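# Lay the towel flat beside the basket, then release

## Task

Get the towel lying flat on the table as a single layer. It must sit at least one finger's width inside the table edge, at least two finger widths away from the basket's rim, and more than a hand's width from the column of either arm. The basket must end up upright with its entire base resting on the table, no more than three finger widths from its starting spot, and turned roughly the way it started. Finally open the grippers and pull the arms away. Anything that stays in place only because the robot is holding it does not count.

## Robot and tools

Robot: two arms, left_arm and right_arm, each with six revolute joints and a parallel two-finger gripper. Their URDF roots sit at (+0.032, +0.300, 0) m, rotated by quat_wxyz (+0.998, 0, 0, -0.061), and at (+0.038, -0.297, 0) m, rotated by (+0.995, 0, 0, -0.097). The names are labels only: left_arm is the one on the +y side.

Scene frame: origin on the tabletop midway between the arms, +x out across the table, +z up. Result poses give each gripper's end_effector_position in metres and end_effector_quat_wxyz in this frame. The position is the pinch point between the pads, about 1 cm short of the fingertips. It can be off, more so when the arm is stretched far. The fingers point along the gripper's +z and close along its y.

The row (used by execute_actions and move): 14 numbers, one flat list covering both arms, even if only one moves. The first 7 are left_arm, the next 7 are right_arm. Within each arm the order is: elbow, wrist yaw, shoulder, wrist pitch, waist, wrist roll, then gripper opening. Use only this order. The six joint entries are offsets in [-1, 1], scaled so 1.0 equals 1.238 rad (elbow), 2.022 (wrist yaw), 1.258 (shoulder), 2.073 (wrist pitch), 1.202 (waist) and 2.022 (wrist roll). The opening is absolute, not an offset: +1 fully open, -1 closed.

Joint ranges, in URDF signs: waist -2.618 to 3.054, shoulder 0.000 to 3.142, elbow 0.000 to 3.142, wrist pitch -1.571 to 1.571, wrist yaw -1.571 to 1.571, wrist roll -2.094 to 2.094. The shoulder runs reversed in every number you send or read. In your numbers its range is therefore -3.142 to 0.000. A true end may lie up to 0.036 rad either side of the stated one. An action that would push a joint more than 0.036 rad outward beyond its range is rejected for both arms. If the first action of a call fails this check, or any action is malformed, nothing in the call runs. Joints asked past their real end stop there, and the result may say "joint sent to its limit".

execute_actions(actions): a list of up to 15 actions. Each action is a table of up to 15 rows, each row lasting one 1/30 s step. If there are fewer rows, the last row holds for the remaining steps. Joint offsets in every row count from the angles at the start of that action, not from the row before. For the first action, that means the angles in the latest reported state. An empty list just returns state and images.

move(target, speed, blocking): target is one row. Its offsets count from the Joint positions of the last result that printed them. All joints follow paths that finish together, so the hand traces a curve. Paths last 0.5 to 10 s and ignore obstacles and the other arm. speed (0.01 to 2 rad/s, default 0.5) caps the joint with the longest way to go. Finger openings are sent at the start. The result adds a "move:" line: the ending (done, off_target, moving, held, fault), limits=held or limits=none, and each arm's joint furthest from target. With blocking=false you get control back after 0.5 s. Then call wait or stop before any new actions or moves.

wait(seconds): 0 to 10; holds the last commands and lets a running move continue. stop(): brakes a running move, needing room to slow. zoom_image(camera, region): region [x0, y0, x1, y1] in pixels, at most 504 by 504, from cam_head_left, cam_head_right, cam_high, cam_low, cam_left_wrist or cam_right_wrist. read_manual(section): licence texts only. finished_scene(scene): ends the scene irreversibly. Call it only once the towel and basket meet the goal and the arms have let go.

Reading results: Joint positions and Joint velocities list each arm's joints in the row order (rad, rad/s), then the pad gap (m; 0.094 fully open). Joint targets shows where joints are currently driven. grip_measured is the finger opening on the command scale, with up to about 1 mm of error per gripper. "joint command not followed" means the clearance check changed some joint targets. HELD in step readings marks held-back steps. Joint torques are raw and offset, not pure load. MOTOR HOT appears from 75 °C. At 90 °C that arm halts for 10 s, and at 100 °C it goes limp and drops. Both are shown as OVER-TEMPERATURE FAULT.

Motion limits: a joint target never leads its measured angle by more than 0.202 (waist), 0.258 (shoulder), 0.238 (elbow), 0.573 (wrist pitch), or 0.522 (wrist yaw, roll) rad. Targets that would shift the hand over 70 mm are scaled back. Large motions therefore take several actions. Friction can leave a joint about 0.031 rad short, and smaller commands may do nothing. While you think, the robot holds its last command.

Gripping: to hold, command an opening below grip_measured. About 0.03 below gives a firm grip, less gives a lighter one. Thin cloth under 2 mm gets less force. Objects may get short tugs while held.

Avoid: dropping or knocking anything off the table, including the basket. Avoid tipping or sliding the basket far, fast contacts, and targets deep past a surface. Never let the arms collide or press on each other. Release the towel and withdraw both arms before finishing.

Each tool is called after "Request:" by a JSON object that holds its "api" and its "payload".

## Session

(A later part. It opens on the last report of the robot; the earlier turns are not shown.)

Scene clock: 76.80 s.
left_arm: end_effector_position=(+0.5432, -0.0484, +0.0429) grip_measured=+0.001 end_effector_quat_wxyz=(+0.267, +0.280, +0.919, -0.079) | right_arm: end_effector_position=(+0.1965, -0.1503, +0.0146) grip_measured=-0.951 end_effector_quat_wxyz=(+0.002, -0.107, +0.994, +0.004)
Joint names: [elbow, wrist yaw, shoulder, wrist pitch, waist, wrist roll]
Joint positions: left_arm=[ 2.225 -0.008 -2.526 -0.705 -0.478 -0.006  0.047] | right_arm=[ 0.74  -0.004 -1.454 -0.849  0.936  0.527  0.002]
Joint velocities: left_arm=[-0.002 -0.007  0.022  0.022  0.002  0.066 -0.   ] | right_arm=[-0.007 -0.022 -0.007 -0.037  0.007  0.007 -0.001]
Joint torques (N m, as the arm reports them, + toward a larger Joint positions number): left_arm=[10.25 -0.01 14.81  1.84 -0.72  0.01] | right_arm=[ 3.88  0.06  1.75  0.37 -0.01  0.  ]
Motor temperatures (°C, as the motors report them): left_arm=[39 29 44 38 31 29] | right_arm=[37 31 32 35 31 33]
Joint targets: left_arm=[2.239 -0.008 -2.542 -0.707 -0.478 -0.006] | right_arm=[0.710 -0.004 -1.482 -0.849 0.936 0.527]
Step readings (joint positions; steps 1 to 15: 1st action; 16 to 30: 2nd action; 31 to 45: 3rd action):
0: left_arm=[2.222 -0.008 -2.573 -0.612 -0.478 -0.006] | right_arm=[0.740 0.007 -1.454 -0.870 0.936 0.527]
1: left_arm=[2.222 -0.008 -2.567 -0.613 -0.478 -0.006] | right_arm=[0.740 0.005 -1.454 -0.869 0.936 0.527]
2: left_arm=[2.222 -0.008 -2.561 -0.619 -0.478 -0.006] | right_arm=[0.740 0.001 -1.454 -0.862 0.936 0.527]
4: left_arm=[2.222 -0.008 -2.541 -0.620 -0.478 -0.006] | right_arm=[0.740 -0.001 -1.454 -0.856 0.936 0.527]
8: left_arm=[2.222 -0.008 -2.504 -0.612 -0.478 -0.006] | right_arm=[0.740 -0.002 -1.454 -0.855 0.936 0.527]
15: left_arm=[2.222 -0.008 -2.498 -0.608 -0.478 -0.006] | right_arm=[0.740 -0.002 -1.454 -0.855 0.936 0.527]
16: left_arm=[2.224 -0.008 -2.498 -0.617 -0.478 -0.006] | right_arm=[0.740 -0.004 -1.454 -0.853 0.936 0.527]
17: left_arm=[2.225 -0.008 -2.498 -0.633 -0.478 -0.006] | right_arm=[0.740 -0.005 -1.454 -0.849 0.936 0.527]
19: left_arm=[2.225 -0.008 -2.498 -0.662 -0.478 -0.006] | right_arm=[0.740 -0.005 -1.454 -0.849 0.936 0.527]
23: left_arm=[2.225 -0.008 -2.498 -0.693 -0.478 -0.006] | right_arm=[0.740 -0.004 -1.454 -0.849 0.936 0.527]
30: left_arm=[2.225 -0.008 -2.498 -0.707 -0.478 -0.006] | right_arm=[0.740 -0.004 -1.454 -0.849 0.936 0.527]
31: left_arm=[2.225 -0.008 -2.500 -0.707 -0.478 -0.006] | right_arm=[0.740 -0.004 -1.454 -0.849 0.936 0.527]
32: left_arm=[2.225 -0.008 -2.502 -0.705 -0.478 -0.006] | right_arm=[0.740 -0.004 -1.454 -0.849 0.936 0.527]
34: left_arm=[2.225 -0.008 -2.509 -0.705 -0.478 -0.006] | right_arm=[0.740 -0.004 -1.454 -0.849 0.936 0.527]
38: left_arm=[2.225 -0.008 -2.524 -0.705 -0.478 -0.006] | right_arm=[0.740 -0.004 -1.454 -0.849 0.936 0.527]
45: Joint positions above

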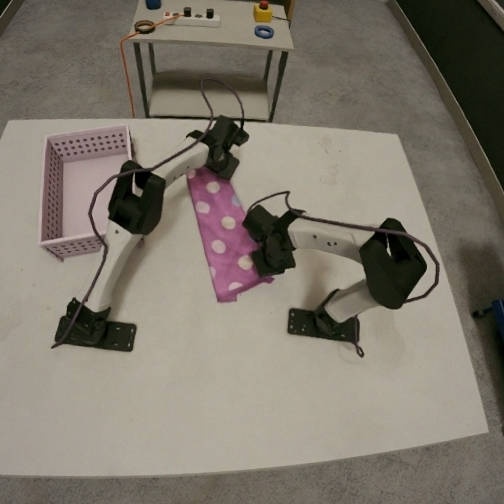

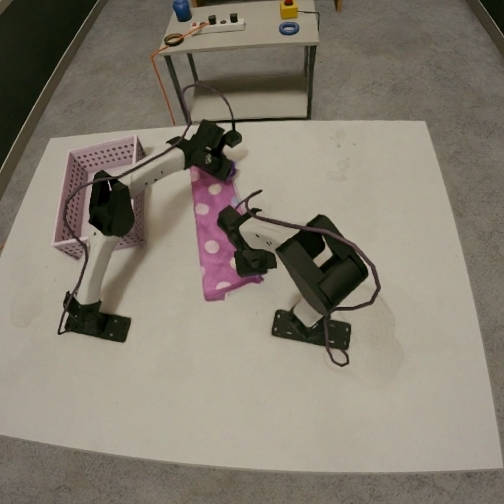

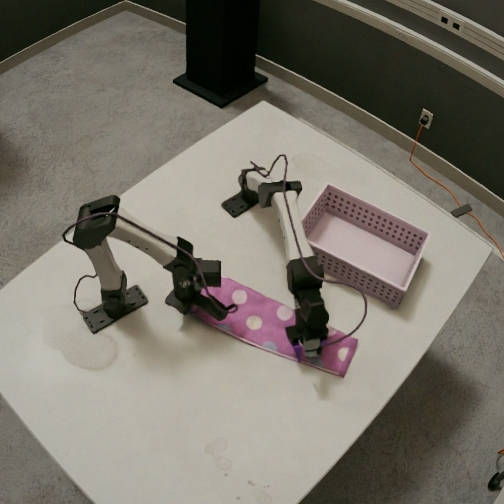

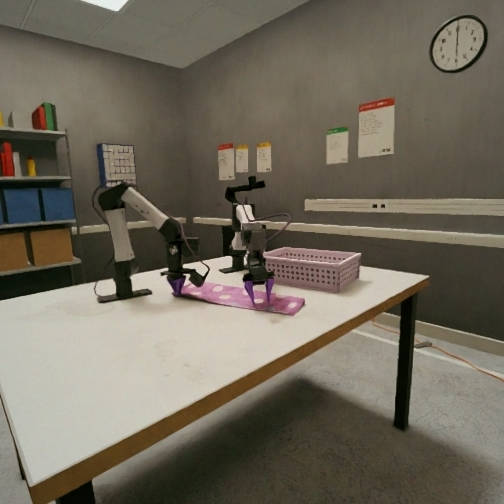

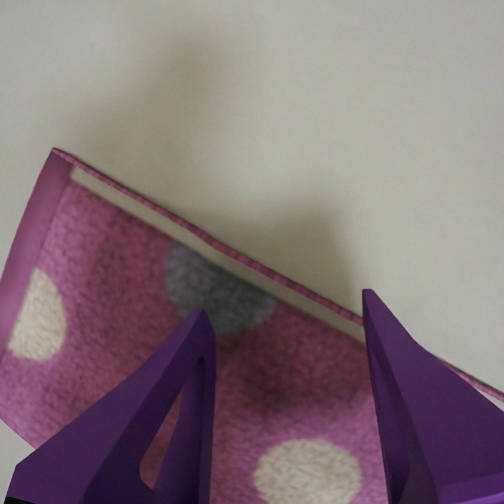

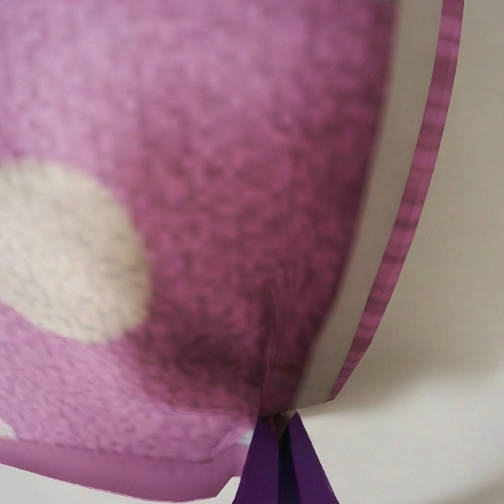

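Right has it. Left now.

Request:
{"api": "execute_actions", "payload": {"actions": [[[0.012,0,-0.045,0,0,0,0, 0,0,0,0,0,0,-1]],[[0.012,0,-0.025,0,0,0,-0.5, 0,0,0,0,0,0,-1]],[[0.012,0,-0.025,0,0,0,-1, 0,0,0,0,0,0,-1]]]}}

Request:
{"api": "move", "payload": {"target": [0.012,0,0.07,0,0,0,-1, 0.14,0,0.07,-0.12,0,0,-1], "speed": 0.25}}

Scene clock: 82.50 s.
left_arm: end_effector_position=(+0.5472, -0.0510, +0.0262) grip_measured=-0.998 end_effector_quat_wxyz=(+0.265, +0.280, +0.919, -0.079) | right_arm: end_effector_position=(+0.1965, -0.1503, +0.0146) grip_measured=-0.951 end_effector_quat_wxyz=(+0.002, -0.107, +0.994, +0.004)
Joint names: [elbow, wrist yaw, shoulder, wrist pitch, waist, wrist roll]
Joint positions: left_arm=[ 2.236 -0.008 -2.566 -0.679 -0.478 -0.005  0.   ] | right_arm=[ 0.74  -0.004 -1.454 -0.849  0.936  0.527  0.002]
Joint velocities: left_arm=[ 0.002 -0.066  0.007 -0.022  0.012  0.022 -0.   ] | right_arm=[ 0.002 -0.095  0.002  0.022  0.007 -0.007  0.   ]
Joint torques (N m, as the arm reports them, + toward a larger Joint positions number): left_arm=[ 9.75 -0.02 14.25  1.78 -0.66  0.01] | right_arm=[6.12 0.05 3.57 0.36 0.01 0.  ]
Motor temperatures (°C, as the motors report them): left_arm=[40 29 46 38 30 29] | right_arm=[37 31 32 34 31 33]
Joint targets: left_arm=[2.244 -0.008 -2.593 -0.687 -0.478 -0.005] | right_arm=[0.740 -0.004 -1.454 -0.849 0.936 0.527]
Step readings (joint positions; steps 1 to 15: 1st action; 16 to 30: 2nd action; 31 to 45: 3rd action):
0: left_arm=[2.225 -0.008 -2.526 -0.705 -0.478 -0.006] | right_arm=[0.740 -0.004 -1.454 -0.849 0.936 0.527]
1: left_arm=[2.225 -0.008 -2.529 -0.705 -0.478 -0.006] | right_arm=[0.740 -0.004 -1.454 -0.849 0.936 0.527]
2: left_arm=[2.228 -0.008 -2.533 -0.703 -0.478 -0.006] | right_arm=[0.740 -0.004 -1.454 -0.849 0.936 0.527]
4: left_arm=[2.230 -0.008 -2.545 -0.701 -0.478 -0.006] | right_arm=[0.740 -0.004 -1.454 -0.849 0.936 0.527]
8: left_arm=[2.230 -0.008 -2.559 -0.693 -0.478 -0.005] | right_arm=[0.740 -0.004 -1.454 -0.849 0.936 0.527]
15: left_arm=[2.230 -0.008 -2.559 -0.691 -0.478 -0.005] | right_arm=[0.740 -0.004 -1.454 -0.849 0.936 0.527]
16: left_arm=[2.230 -0.008 -2.559 -0.690 -0.478 -0.005] | right_arm=[0.740 -0.004 -1.454 -0.849 0.936 0.527]
17: left_arm=[2.230 -0.008 -2.559 -0.689 -0.478 -0.005] | right_arm=[0.740 -0.004 -1.454 -0.849 0.936 0.527]
19: left_arm=[2.230 -0.008 -2.561 -0.688 -0.478 -0.005] | right_arm=[0.740 -0.004 -1.454 -0.849 0.936 0.527]
23: left_arm=[2.230 -0.008 -2.561 -0.687 -0.478 -0.005] | right_arm=[0.740 -0.004 -1.454 -0.849 0.936 0.527]
30: left_arm=[2.230 -0.008 -2.561 -0.687 -0.478 -0.005] | right_arm=[0.740 -0.004 -1.454 -0.849 0.936 0.527]
31: left_arm=[2.230 -0.008 -2.561 -0.686 -0.478 -0.005] | right_arm=[0.740 -0.004 -1.454 -0.849 0.936 0.527]
32: left_arm=[2.230 -0.008 -2.561 -0.685 -0.478 -0.005] | right_arm=[0.740 -0.004 -1.454 -0.849 0.936 0.527]
34: left_arm=[2.231 -0.008 -2.561 -0.683 -0.478 -0.005] | right_arm=[0.740 -0.004 -1.454 -0.849 0.936 0.527]
38: left_arm=[2.236 -0.008 -2.562 -0.681 -0.478 -0.005] | right_arm=[0.740 -0.004 -1.454 -0.849 0.936 0.527]
45: Joint positions above

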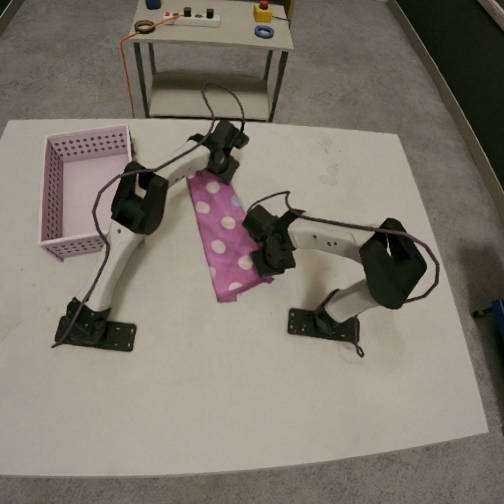

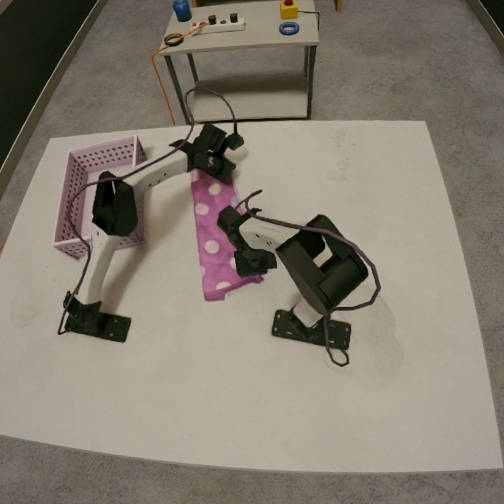

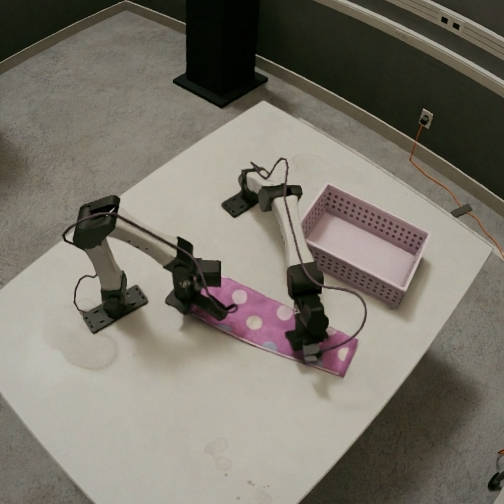

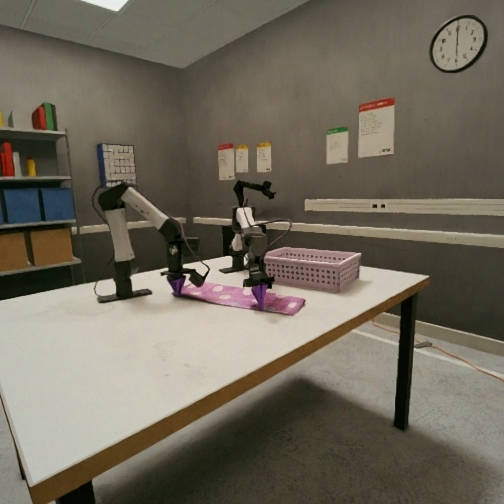

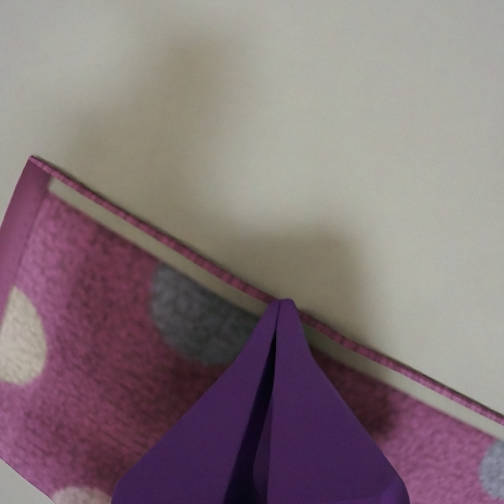

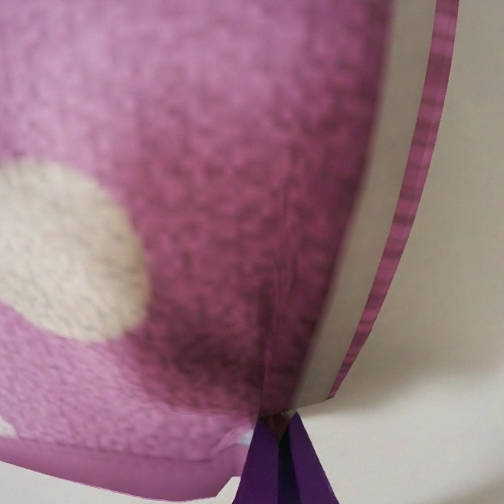

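Scene clock: 84.13 s.
left_arm: end_effector_position=(+0.5516, -0.0541, +0.0779) grip_measured=-0.998 end_effector_quat_wxyz=(+0.305, +0.276, +0.907, -0.091) | right_arm: end_effector_position=(+0.1969, -0.1500, +0.0642) grip_measured=-0.951 end_effector_quat_wxyz=(-0.001, -0.107, +0.994, +0.002)
Joint names: [elbow, wrist yaw, shoulder, wrist pitch, waist, wrist roll]
Joint positions: left_arm=[ 2.236 -0.008 -2.481 -0.678 -0.478 -0.005  0.   ] | right_arm=[ 0.893 -0.004 -1.386 -1.077  0.936  0.527  0.002]
Joint velocities: left_arm=[ 0.007 -0.037  0.007 -0.051  0.012 -0.022  0.001] | right_arm=[-0.007  0.051 -0.007  0.051 -0.012  0.007 -0.001]
Joint torques (N m, as the arm reports them, + toward a larger Joint positions number): left_arm=[10.39 -0.01 16.22  2.01 -0.72  0.01] | right_arm=[8.03 0.05 4.67 0.14 0.01 0.  ]
Motor temperatures (°C, as the motors report them): left_arm=[40 29 47 38 30 29] | right_arm=[37 31 32 34 31 33]
Joint targets: left_arm=[2.250 -0.008 -2.478 -0.679 -0.478 -0.005] | right_arm=[0.913 -0.004 -1.366 -1.097 0.936 0.527]
move: off_target (right_arm); limits=none; left_arm: farthest joint: the elbow, 0.015 radians from its target (0.015 radians at the start); right_arm: farthest joint: the wrist pitch, 0.021 radians from its target (0.249 radians at the start)

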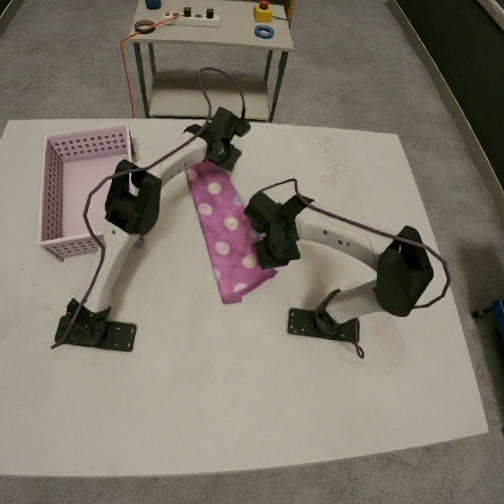

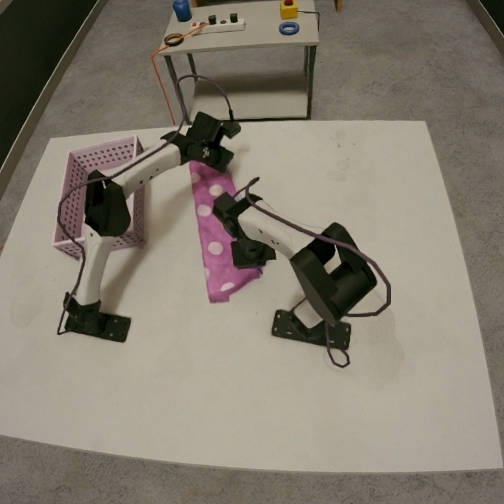

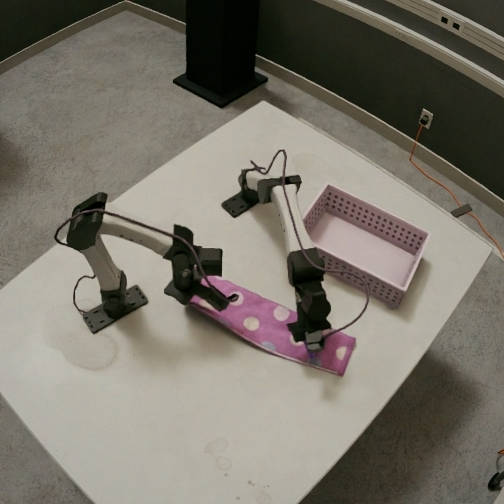

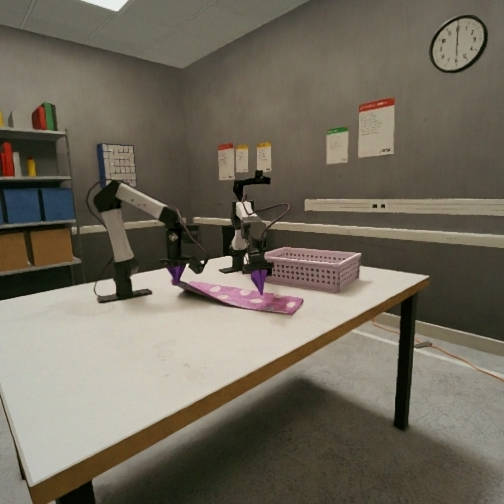

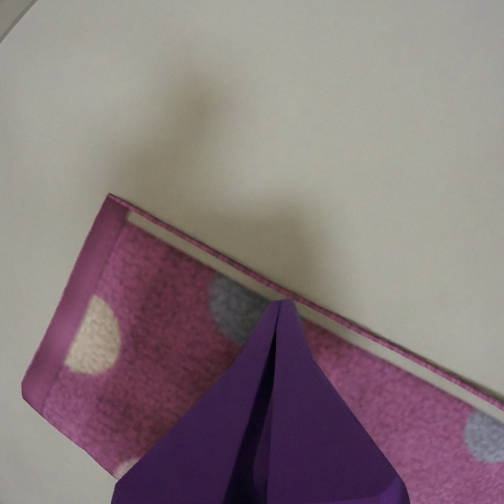

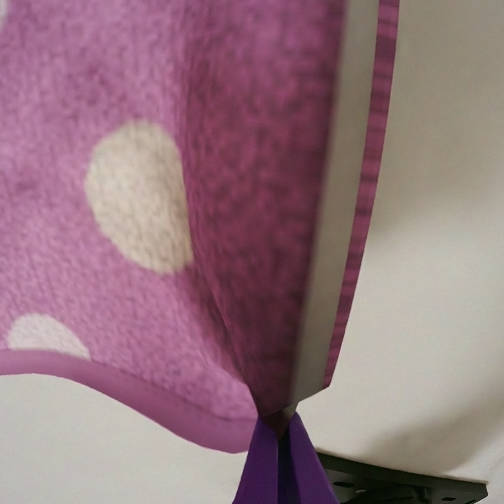

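Request:
{"api": "move", "payload": {"target": [-0.045,0,0.13,-0.31,-0.07,-0.37,0, 0.01,0,0.01,0,0.73,0.45,-1], "speed": 0.5}}

Scene clock: 92.40 s.
left_arm: end_effector_position=(+0.4121, -0.0024, +0.0941) grip_measured=-0.002 end_effector_quat_wxyz=(+0.057, -0.037, +0.997, -0.044) | right_arm: end_effector_position=(+0.0295, -0.0808, +0.0642) grip_measured=-0.951 end_effector_quat_wxyz=(-0.001, -0.089, +0.996, +0.000)
Joint names: [elbow, wrist yaw, shoulder, wrist pitch, waist, wrist roll]
Joint positions: left_arm=[ 2.206 -0.008 -2.323 -1.31  -0.552 -0.747  0.047] | right_arm=[ 0.893 -0.002 -1.386 -1.078  1.803  1.43   0.002]
Joint velocities: left_arm=[ 0.002 -0.051 -0.007 -0.066  0.002 -0.022 -0.002] | right_arm=[-0.017  0.022  0.002 -0.007  0.012  0.022 -0.001]
Joint torques (N m, as the arm reports them, + toward a larger Joint positions number): left_arm=[ 6.13 -0.07 14.39  0.8  -1.47 -0.04] | right_arm=[7.44 0.08 4.17 0.27 0.74 0.04]
Motor temperatures (°C, as the motors report them): left_arm=[40 29 52 37 30 29] | right_arm=[38 31 33 34 31 33]
Joint targets: left_arm=[2.180 -0.008 -2.317 -1.321 -0.562 -0.753] | right_arm=[0.906 -0.004 -1.373 -1.077 1.813 1.437]
move: off_target (left_arm); limits=none; left_arm: farthest joint: the elbow, 0.026 radians from its target (0.055 radians at the start); right_arm: farthest joint: the shoulder, 0.012 radians from its target (0.012 radians at the start)

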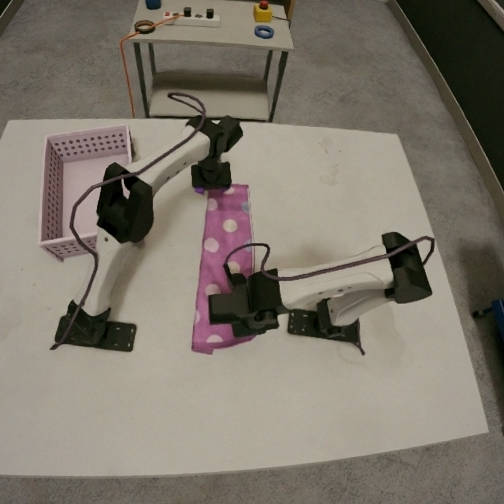

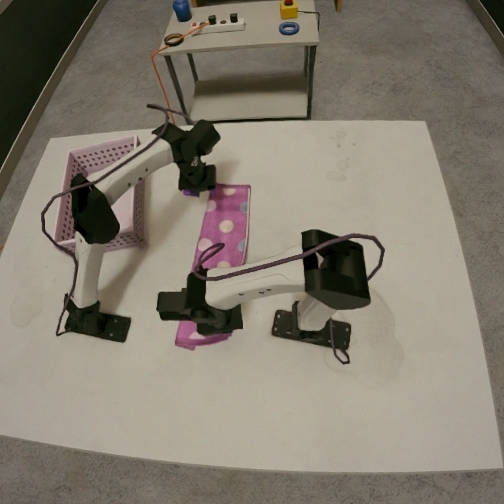

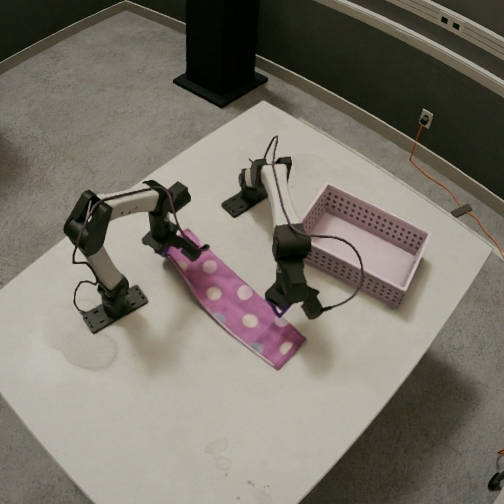

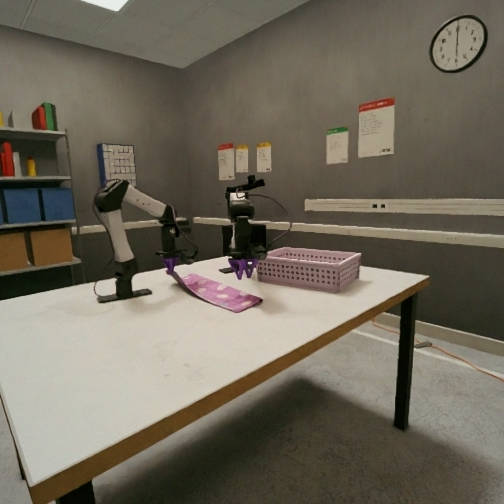

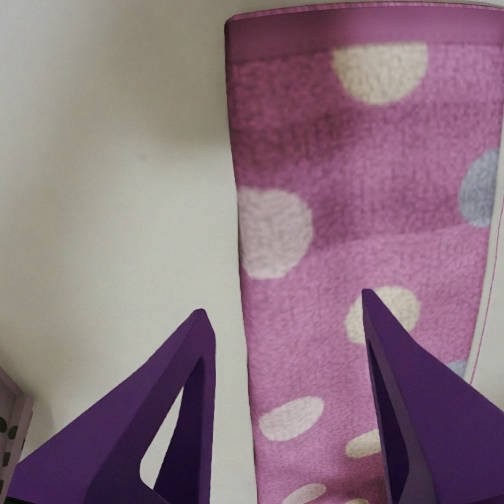

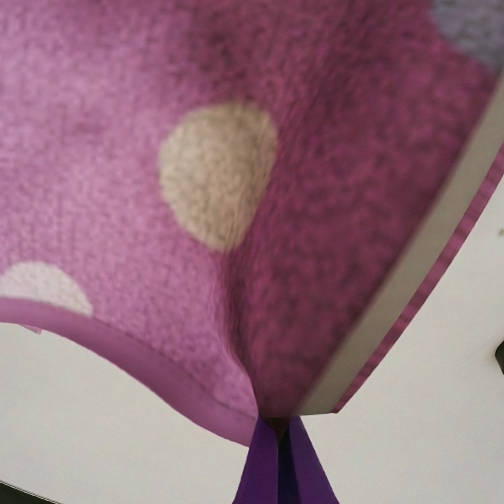

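Request:
{"api": "move", "payload": {"target": [0,0,0,0,-0.21,-0.04,0, 0.2,0,-0.2,0,0.305,0.28,-1], "speed": 0.5}}

Scene clock: 102.17 s.
left_arm: end_effector_position=(+0.3256, -0.0871, +0.0941) grip_measured=-0.002 end_effector_quat_wxyz=(+0.049, +0.051, +0.996, -0.052) | right_arm: end_effector_position=(-0.0679, -0.0432, +0.0663) grip_measured=-0.951 end_effector_quat_wxyz=(+0.001, +0.012, +1.000, -0.004)
Joint names: [elbow, wrist yaw, shoulder, wrist pitch, waist, wrist roll]
Joint positions: left_arm=[ 2.206 -0.008 -2.323 -1.31  -0.802 -0.822  0.047] | right_arm=[ 1.119 -0.002 -1.62  -1.078  2.16   1.99   0.002]
Joint velocities: left_arm=[ 0.007 -0.022  0.002  0.051  0.007  0.007 -0.   ] | right_arm=[-0.007 -0.037  0.002  0.051 -0.007 -0.007 -0.002]
Joint torques (N m, as the arm reports them, + toward a larger Joint positions number): left_arm=[ 8.18 -0.07 14.02  0.9  -0.87 -0.04] | right_arm=[8.08 0.1  4.07 0.19 0.63 0.07]
Motor temperatures (°C, as the motors report them): left_arm=[40 29 54 36 31 29] | right_arm=[39 31 33 34 31 33]
Joint targets: left_arm=[2.206 -0.008 -2.323 -1.310 -0.804 -0.828] | right_arm=[1.141 -0.002 -1.637 -1.078 2.169 1.997]
move: off_target (right_arm); limits=none; left_arm: farthest joint: the wrist roll, 0.006 radians from its target (0.081 radians at the start); right_arm: farthest joint: the elbow, 0.021 radians from its target (0.247 radians at the start)

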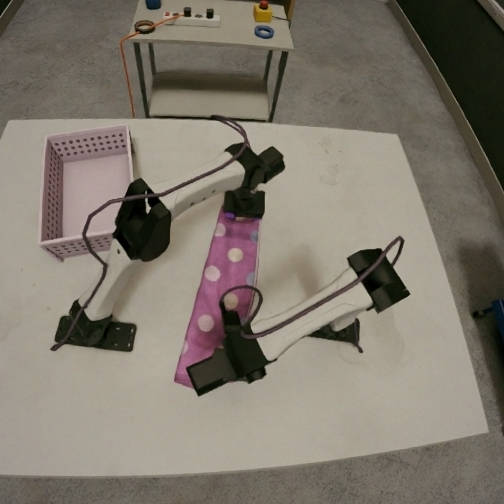

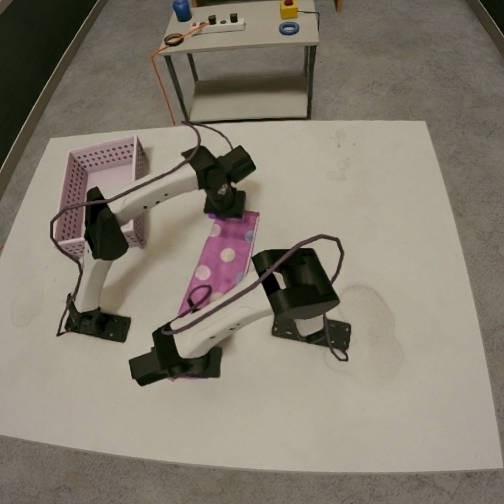

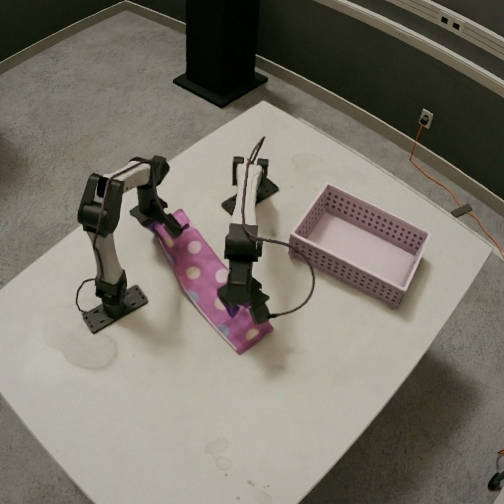

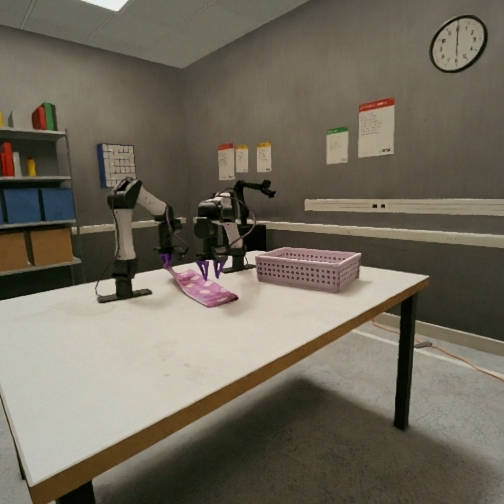

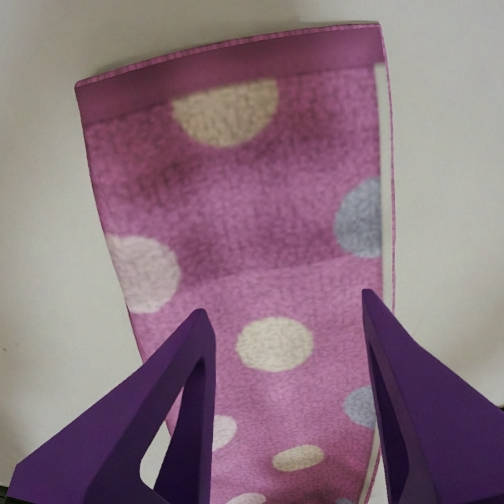

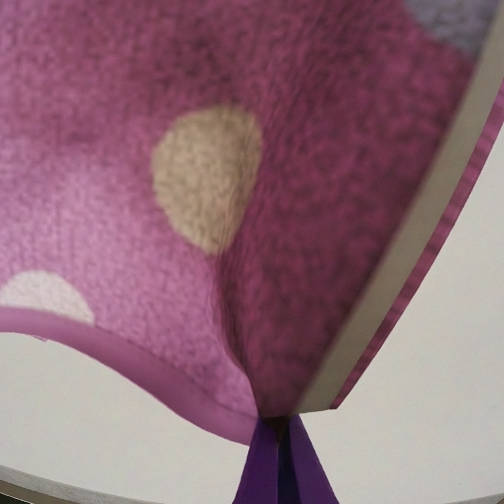

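Request:
{"api": "move", "payload": {"target": [0.24,0,-0.222,-0.045,-0.065,0,0, 0,0,0,0,0,0,-1], "speed": 0.3}}

Scene clock: 110.00 s.
left_arm: end_effector_position=(+0.3122, -0.1290, +0.0423) grip_measured=-0.002 end_effector_quat_wxyz=(+0.026, +0.086, +0.996, -0.027) | right_arm: end_effector_position=(-0.0679, -0.0432, +0.0663) grip_measured=-0.951 end_effector_quat_wxyz=(+0.001, +0.012, +1.000, -0.004)
Joint names: [elbow, wrist yaw, shoulder, wrist pitch, waist, wrist roll]
Joint positions: left_arm=[ 2.482 -0.008 -2.585 -1.393 -0.872 -0.822  0.047] | right_arm=[ 1.119 -0.002 -1.62  -1.078  2.16   1.991  0.002]
Joint velocities: left_arm=[-0.007  0.037 -0.002 -0.125  0.002  0.007 -0.   ] | right_arm=[ 0.012 -0.007 -0.002 -0.051 -0.022  0.037  0.001]
Joint torques (N m, as the arm reports them, + toward a larger Joint positions number): left_arm=[ 9.7  -0.08 14.13  0.63 -1.17  0.03] | right_arm=[6.41 0.1  5.19 0.19 0.01 0.  ]
Motor temperatures (°C, as the motors report them): left_arm=[40 29 55 36 31 29] | right_arm=[40 31 34 34 31 33]
Joint targets: left_arm=[2.504 -0.008 -2.602 -1.404 -0.880 -0.821] | right_arm=[1.119 -0.002 -1.620 -1.078 2.160 1.990]
move: off_target (left_arm); limits=none; left_arm: farthest joint: the elbow, 0.021 radians from its target (0.297 radians at the start); right_arm: farthest joint: the wrist roll, 0.001 radians from its target (0.001 radians at the start)

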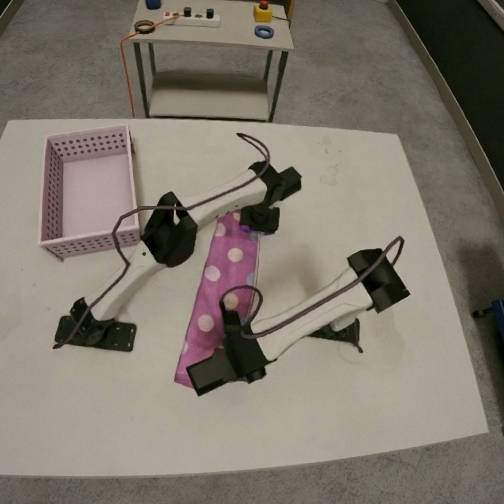

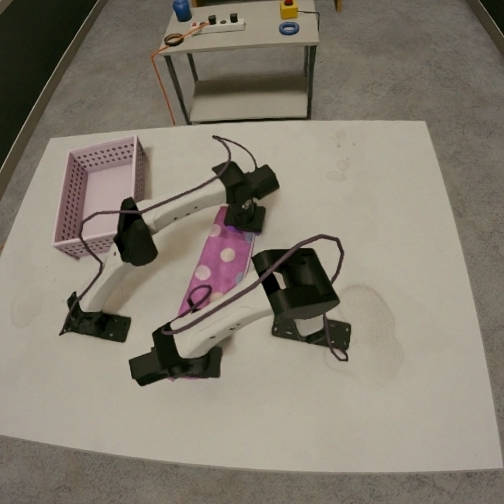

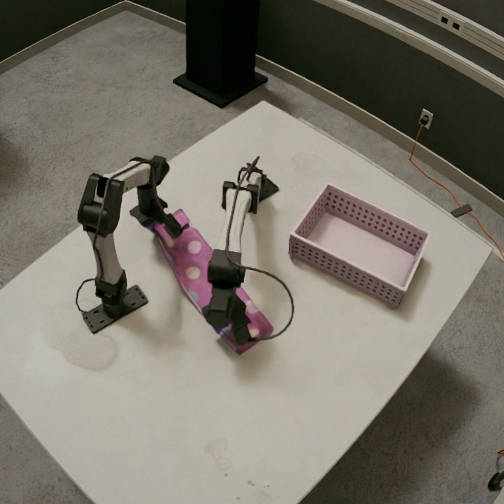

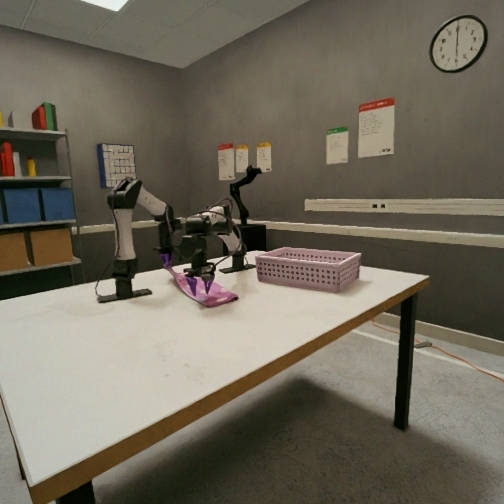

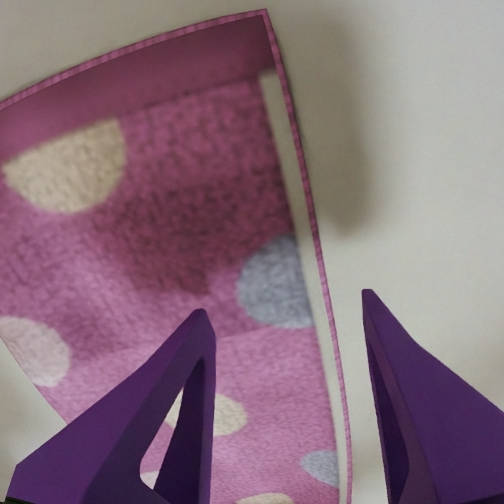

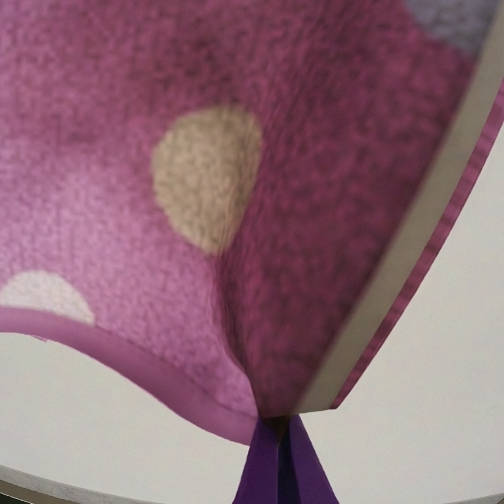

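Request:
{"api": "execute_actions", "payload": {"actions": [[[0,0,-0.035,0,0,0,0, 0,0,0,0,0,0,-1]],[[0,0,-0.035,0,0,0,0, 0,0,0,0,0,0,-1]],[[0,0,-0.03,0,0,0,-0.5, 0,0,0,0,0,0,-1]],[[0,0,-0.03,0,0,0,-1, 0,0,0,0,0,0,-1]]]}}

Scene clock: 115.07 s.
left_arm: end_effector_position=(+0.3102, -0.1229, +0.0248) grip_measured=-0.998 end_effector_quat_wxyz=(+0.015, +0.086, +0.996, -0.005) | right_arm: end_effector_position=(-0.0679, -0.0432, +0.0663) grip_measured=-0.951 end_effector_quat_wxyz=(+0.001, +0.012, +1.000, -0.004)
Joint names: [elbow, wrist yaw, shoulder, wrist pitch, waist, wrist roll]
Joint positions: left_arm=[ 2.482 -0.018 -2.62  -1.407 -0.872 -0.822  0.   ] | right_arm=[ 1.119 -0.002 -1.62  -1.078  2.16   1.991  0.002]
Joint velocities: left_arm=[-0.007 -0.022  0.007 -0.066 -0.007  0.007 -0.   ] | right_arm=[ 0.002  0.022 -0.002 -0.037  0.002 -0.022 -0.001]
Joint torques (N m, as the arm reports them, + toward a larger Joint positions number): left_arm=[ 7.95 -0.07 12.57  0.67 -0.65  0.02] | right_arm=[6.4  0.1  5.2  0.18 0.02 0.  ]
Motor temperatures (°C, as the motors report them): left_arm=[40 29 56 35 31 29] | right_arm=[40 31 34 34 31 33]
Joint targets: left_arm=[2.482 -0.016 -2.658 -1.402 -0.872 -0.822] | right_arm=[1.119 -0.002 -1.620 -1.078 2.160 1.991]
Step readings (joint positions; steps 1 to 15: 1st action; 16 to 30: 2nd action; 31 to 45: 3rd action; 46 to 60: 4th action):
0: left_arm=[2.482 -0.008 -2.585 -1.394 -0.872 -0.822] | right_arm=[1.119 -0.002 -1.620 -1.078 2.160 1.991]
1: left_arm=[2.482 -0.008 -2.586 -1.394 -0.872 -0.822] | right_arm=[1.119 -0.002 -1.620 -1.078 2.160 1.991]
2: left_arm=[2.482 -0.008 -2.589 -1.394 -0.872 -0.822] | right_arm=[1.119 -0.002 -1.620 -1.078 2.160 1.991]
4: left_arm=[2.482 -0.008 -2.597 -1.394 -0.872 -0.822] | right_arm=[1.119 -0.002 -1.620 -1.078 2.160 1.991]
8: left_arm=[2.482 -0.008 -2.610 -1.394 -0.872 -0.822] | right_arm=[1.119 -0.002 -1.620 -1.078 2.160 1.991]
15: left_arm=[2.482 -0.008 -2.612 -1.394 -0.872 -0.822] | right_arm=[1.119 -0.002 -1.620 -1.078 2.160 1.991]
16: left_arm=[2.482 -0.008 -2.614 -1.394 -0.872 -0.822] | right_arm=[1.119 -0.002 -1.620 -1.078 2.160 1.991]
17: left_arm=[2.482 -0.008 -2.615 -1.393 -0.872 -0.822] | right_arm=[1.119 -0.002 -1.620 -1.078 2.160 1.991]
19: left_arm=[2.482 -0.008 -2.620 -1.393 -0.872 -0.822] | right_arm=[1.119 -0.002 -1.620 -1.078 2.160 1.991]
23: left_arm=[2.482 -0.008 -2.620 -1.393 -0.872 -0.822] | right_arm=[1.119 -0.002 -1.620 -1.078 2.160 1.991]
30: left_arm=[2.482 -0.008 -2.620 -1.393 -0.872 -0.822] | right_arm=[1.119 -0.002 -1.620 -1.078 2.160 1.991]
31: left_arm=[2.482 -0.009 -2.620 -1.394 -0.872 -0.822] | right_arm=[1.119 -0.002 -1.620 -1.078 2.160 1.991]
32: left_arm=[2.482 -0.011 -2.620 -1.397 -0.872 -0.822] | right_arm=[1.119 -0.002 -1.620 -1.078 2.160 1.991]
34: left_arm=[2.482 -0.014 -2.620 -1.402 -0.872 -0.822] | right_arm=[1.119 -0.002 -1.620 -1.078 2.160 1.991]
38: left_arm=[2.482 -0.015 -2.620 -1.402 -0.872 -0.822] | right_arm=[1.119 -0.002 -1.620 -1.078 2.160 1.991]
45: left_arm=[2.482 -0.016 -2.620 -1.402 -0.872 -0.822] | right_arm=[1.119 -0.002 -1.620 -1.078 2.160 1.991]
46: left_arm=[2.482 -0.017 -2.620 -1.403 -0.872 -0.822] | right_arm=[1.119 -0.002 -1.620 -1.078 2.160 1.991]
47: left_arm=[2.482 -0.018 -2.620 -1.406 -0.872 -0.822] | right_arm=[1.119 -0.002 -1.620 -1.078 2.160 1.991]
49: left_arm=[2.482 -0.018 -2.620 -1.407 -0.872 -0.822] | right_arm=[1.119 -0.002 -1.620 -1.078 2.160 1.991]
53: left_arm=[2.482 -0.018 -2.620 -1.407 -0.872 -0.822] | right_arm=[1.119 -0.002 -1.620 -1.078 2.160 1.991]
60: Joint positions above

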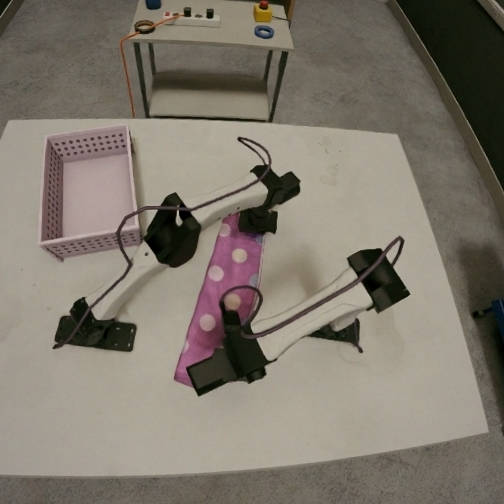

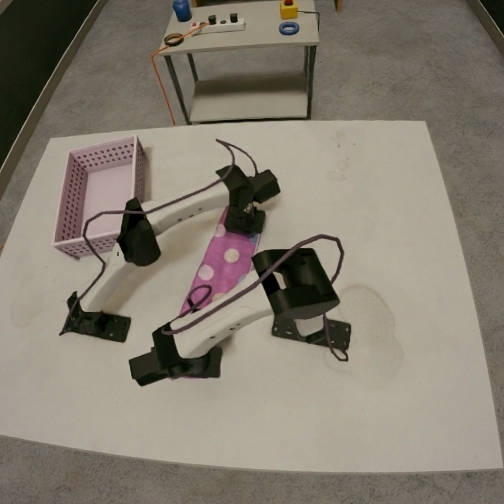

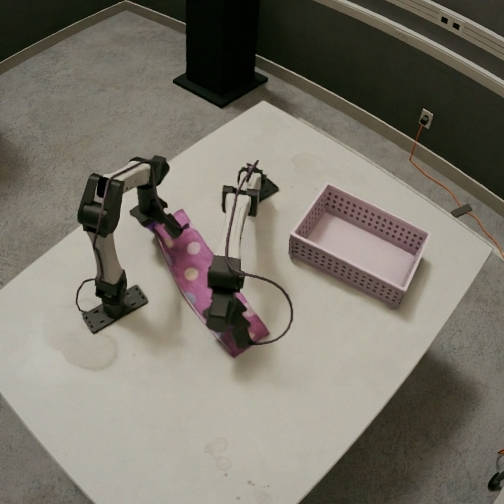

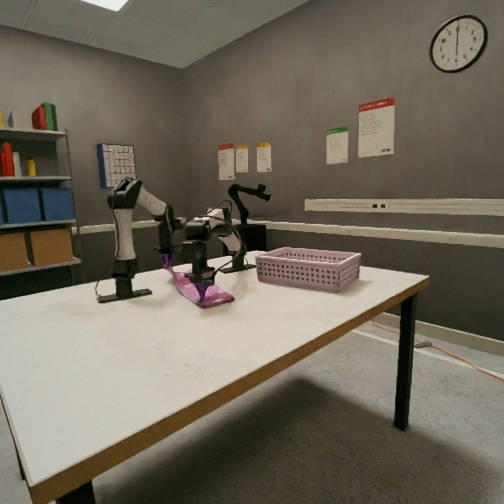

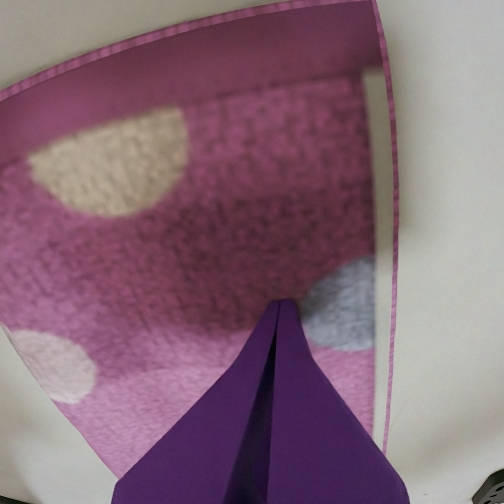

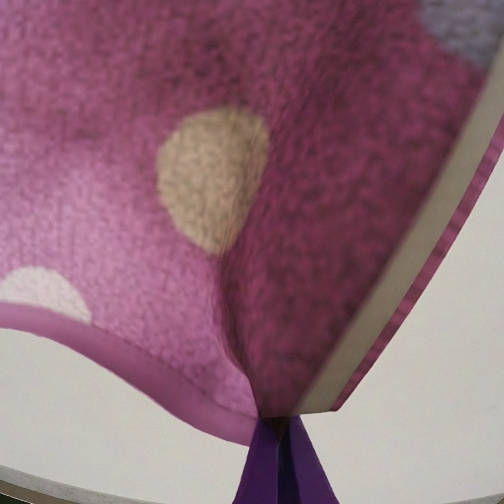

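Request:
{"api": "move", "payload": {"target": [-0.615,0,0.305,0.165,0.135,0,-1, 0,0,0,0,0,0,-1], "speed": 0.4}}

Scene clock: 124.43 s.
left_arm: end_effector_position=(+0.3227, -0.0271, +0.0235) grip_measured=-0.998 end_effector_quat_wxyz=(+0.019, +0.012, +1.000, -0.015) | right_arm: end_effector_position=(-0.0679, -0.0432, +0.0663) grip_measured=-0.951 end_effector_quat_wxyz=(+0.001, +0.012, +1.000, -0.004)
Joint names: [elbow, wrist yaw, shoulder, wrist pitch, waist, wrist roll]
Joint positions: left_arm=[ 1.763 -0.008 -2.221 -1.066 -0.724 -0.822  0.   ] | right_arm=[ 1.119 -0.002 -1.62  -1.078  2.16   1.991  0.002]
Joint velocities: left_arm=[-0.007  0.037  0.027  0.007 -0.027 -0.022 -0.   ] | right_arm=[-0.012 -0.007 -0.012  0.066 -0.002 -0.022 -0.   ]
Joint torques (N m, as the arm reports them, + toward a larger Joint positions number): left_arm=[ 4.55 -0.16 11.73  0.68  0.36  0.02] | right_arm=[6.4  0.1  5.19 0.19 0.02 0.  ]
Motor temperatures (°C, as the motors report them): left_arm=[40 29 57 35 31 29] | right_arm=[40 31 35 33 31 33]
Joint targets: left_arm=[1.721 -0.018 -2.237 -1.065 -0.710 -0.822] | right_arm=[1.119 -0.002 -1.620 -1.078 2.160 1.991]
move: off_target (left_arm); limits=none; left_arm: farthest joint: the elbow, 0.043 radians from its target (0.761 radians at the start); right_arm: farthest joint: the waist, 0.000 radians from its target (0.000 radians at the start)

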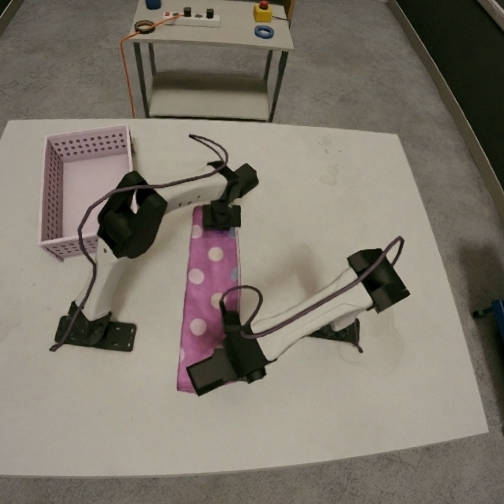

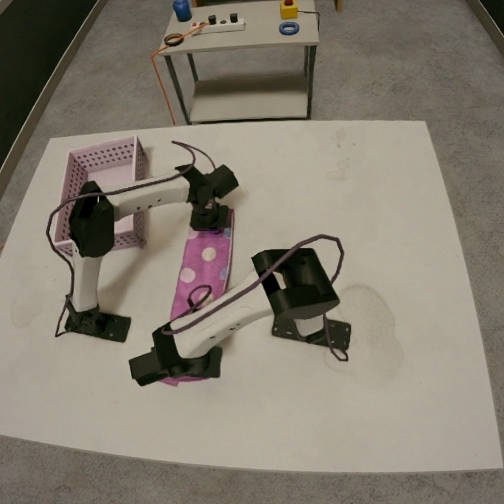

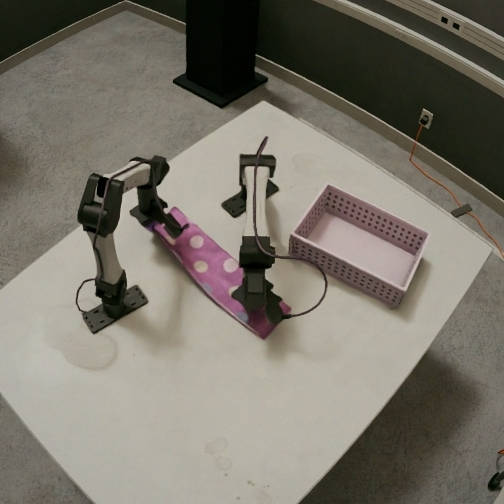

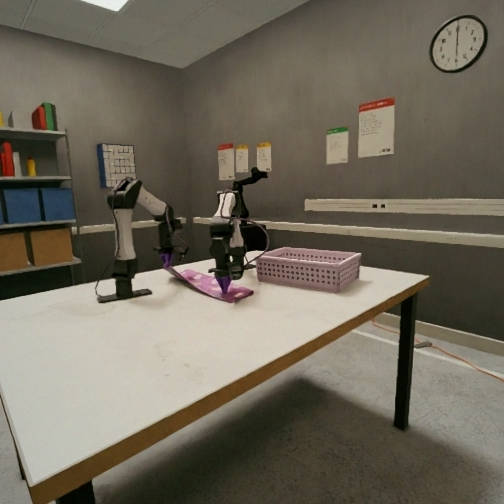

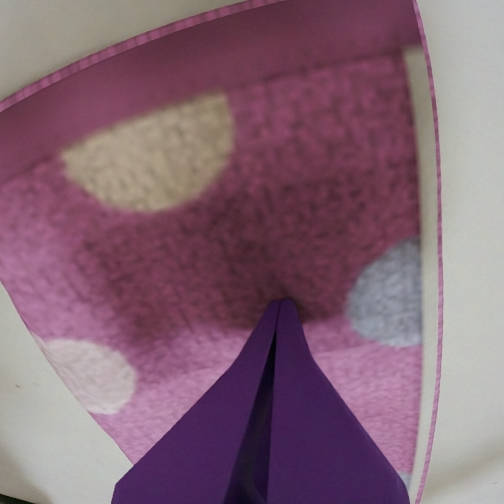

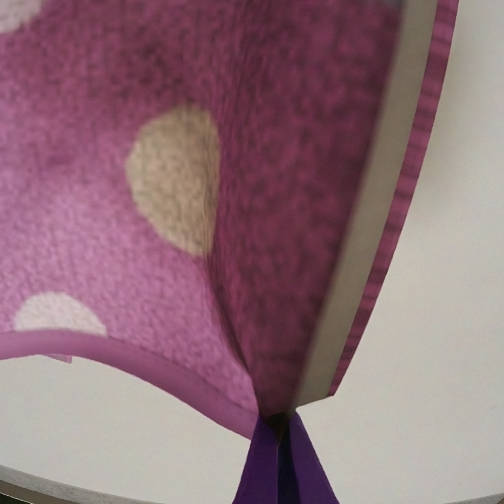

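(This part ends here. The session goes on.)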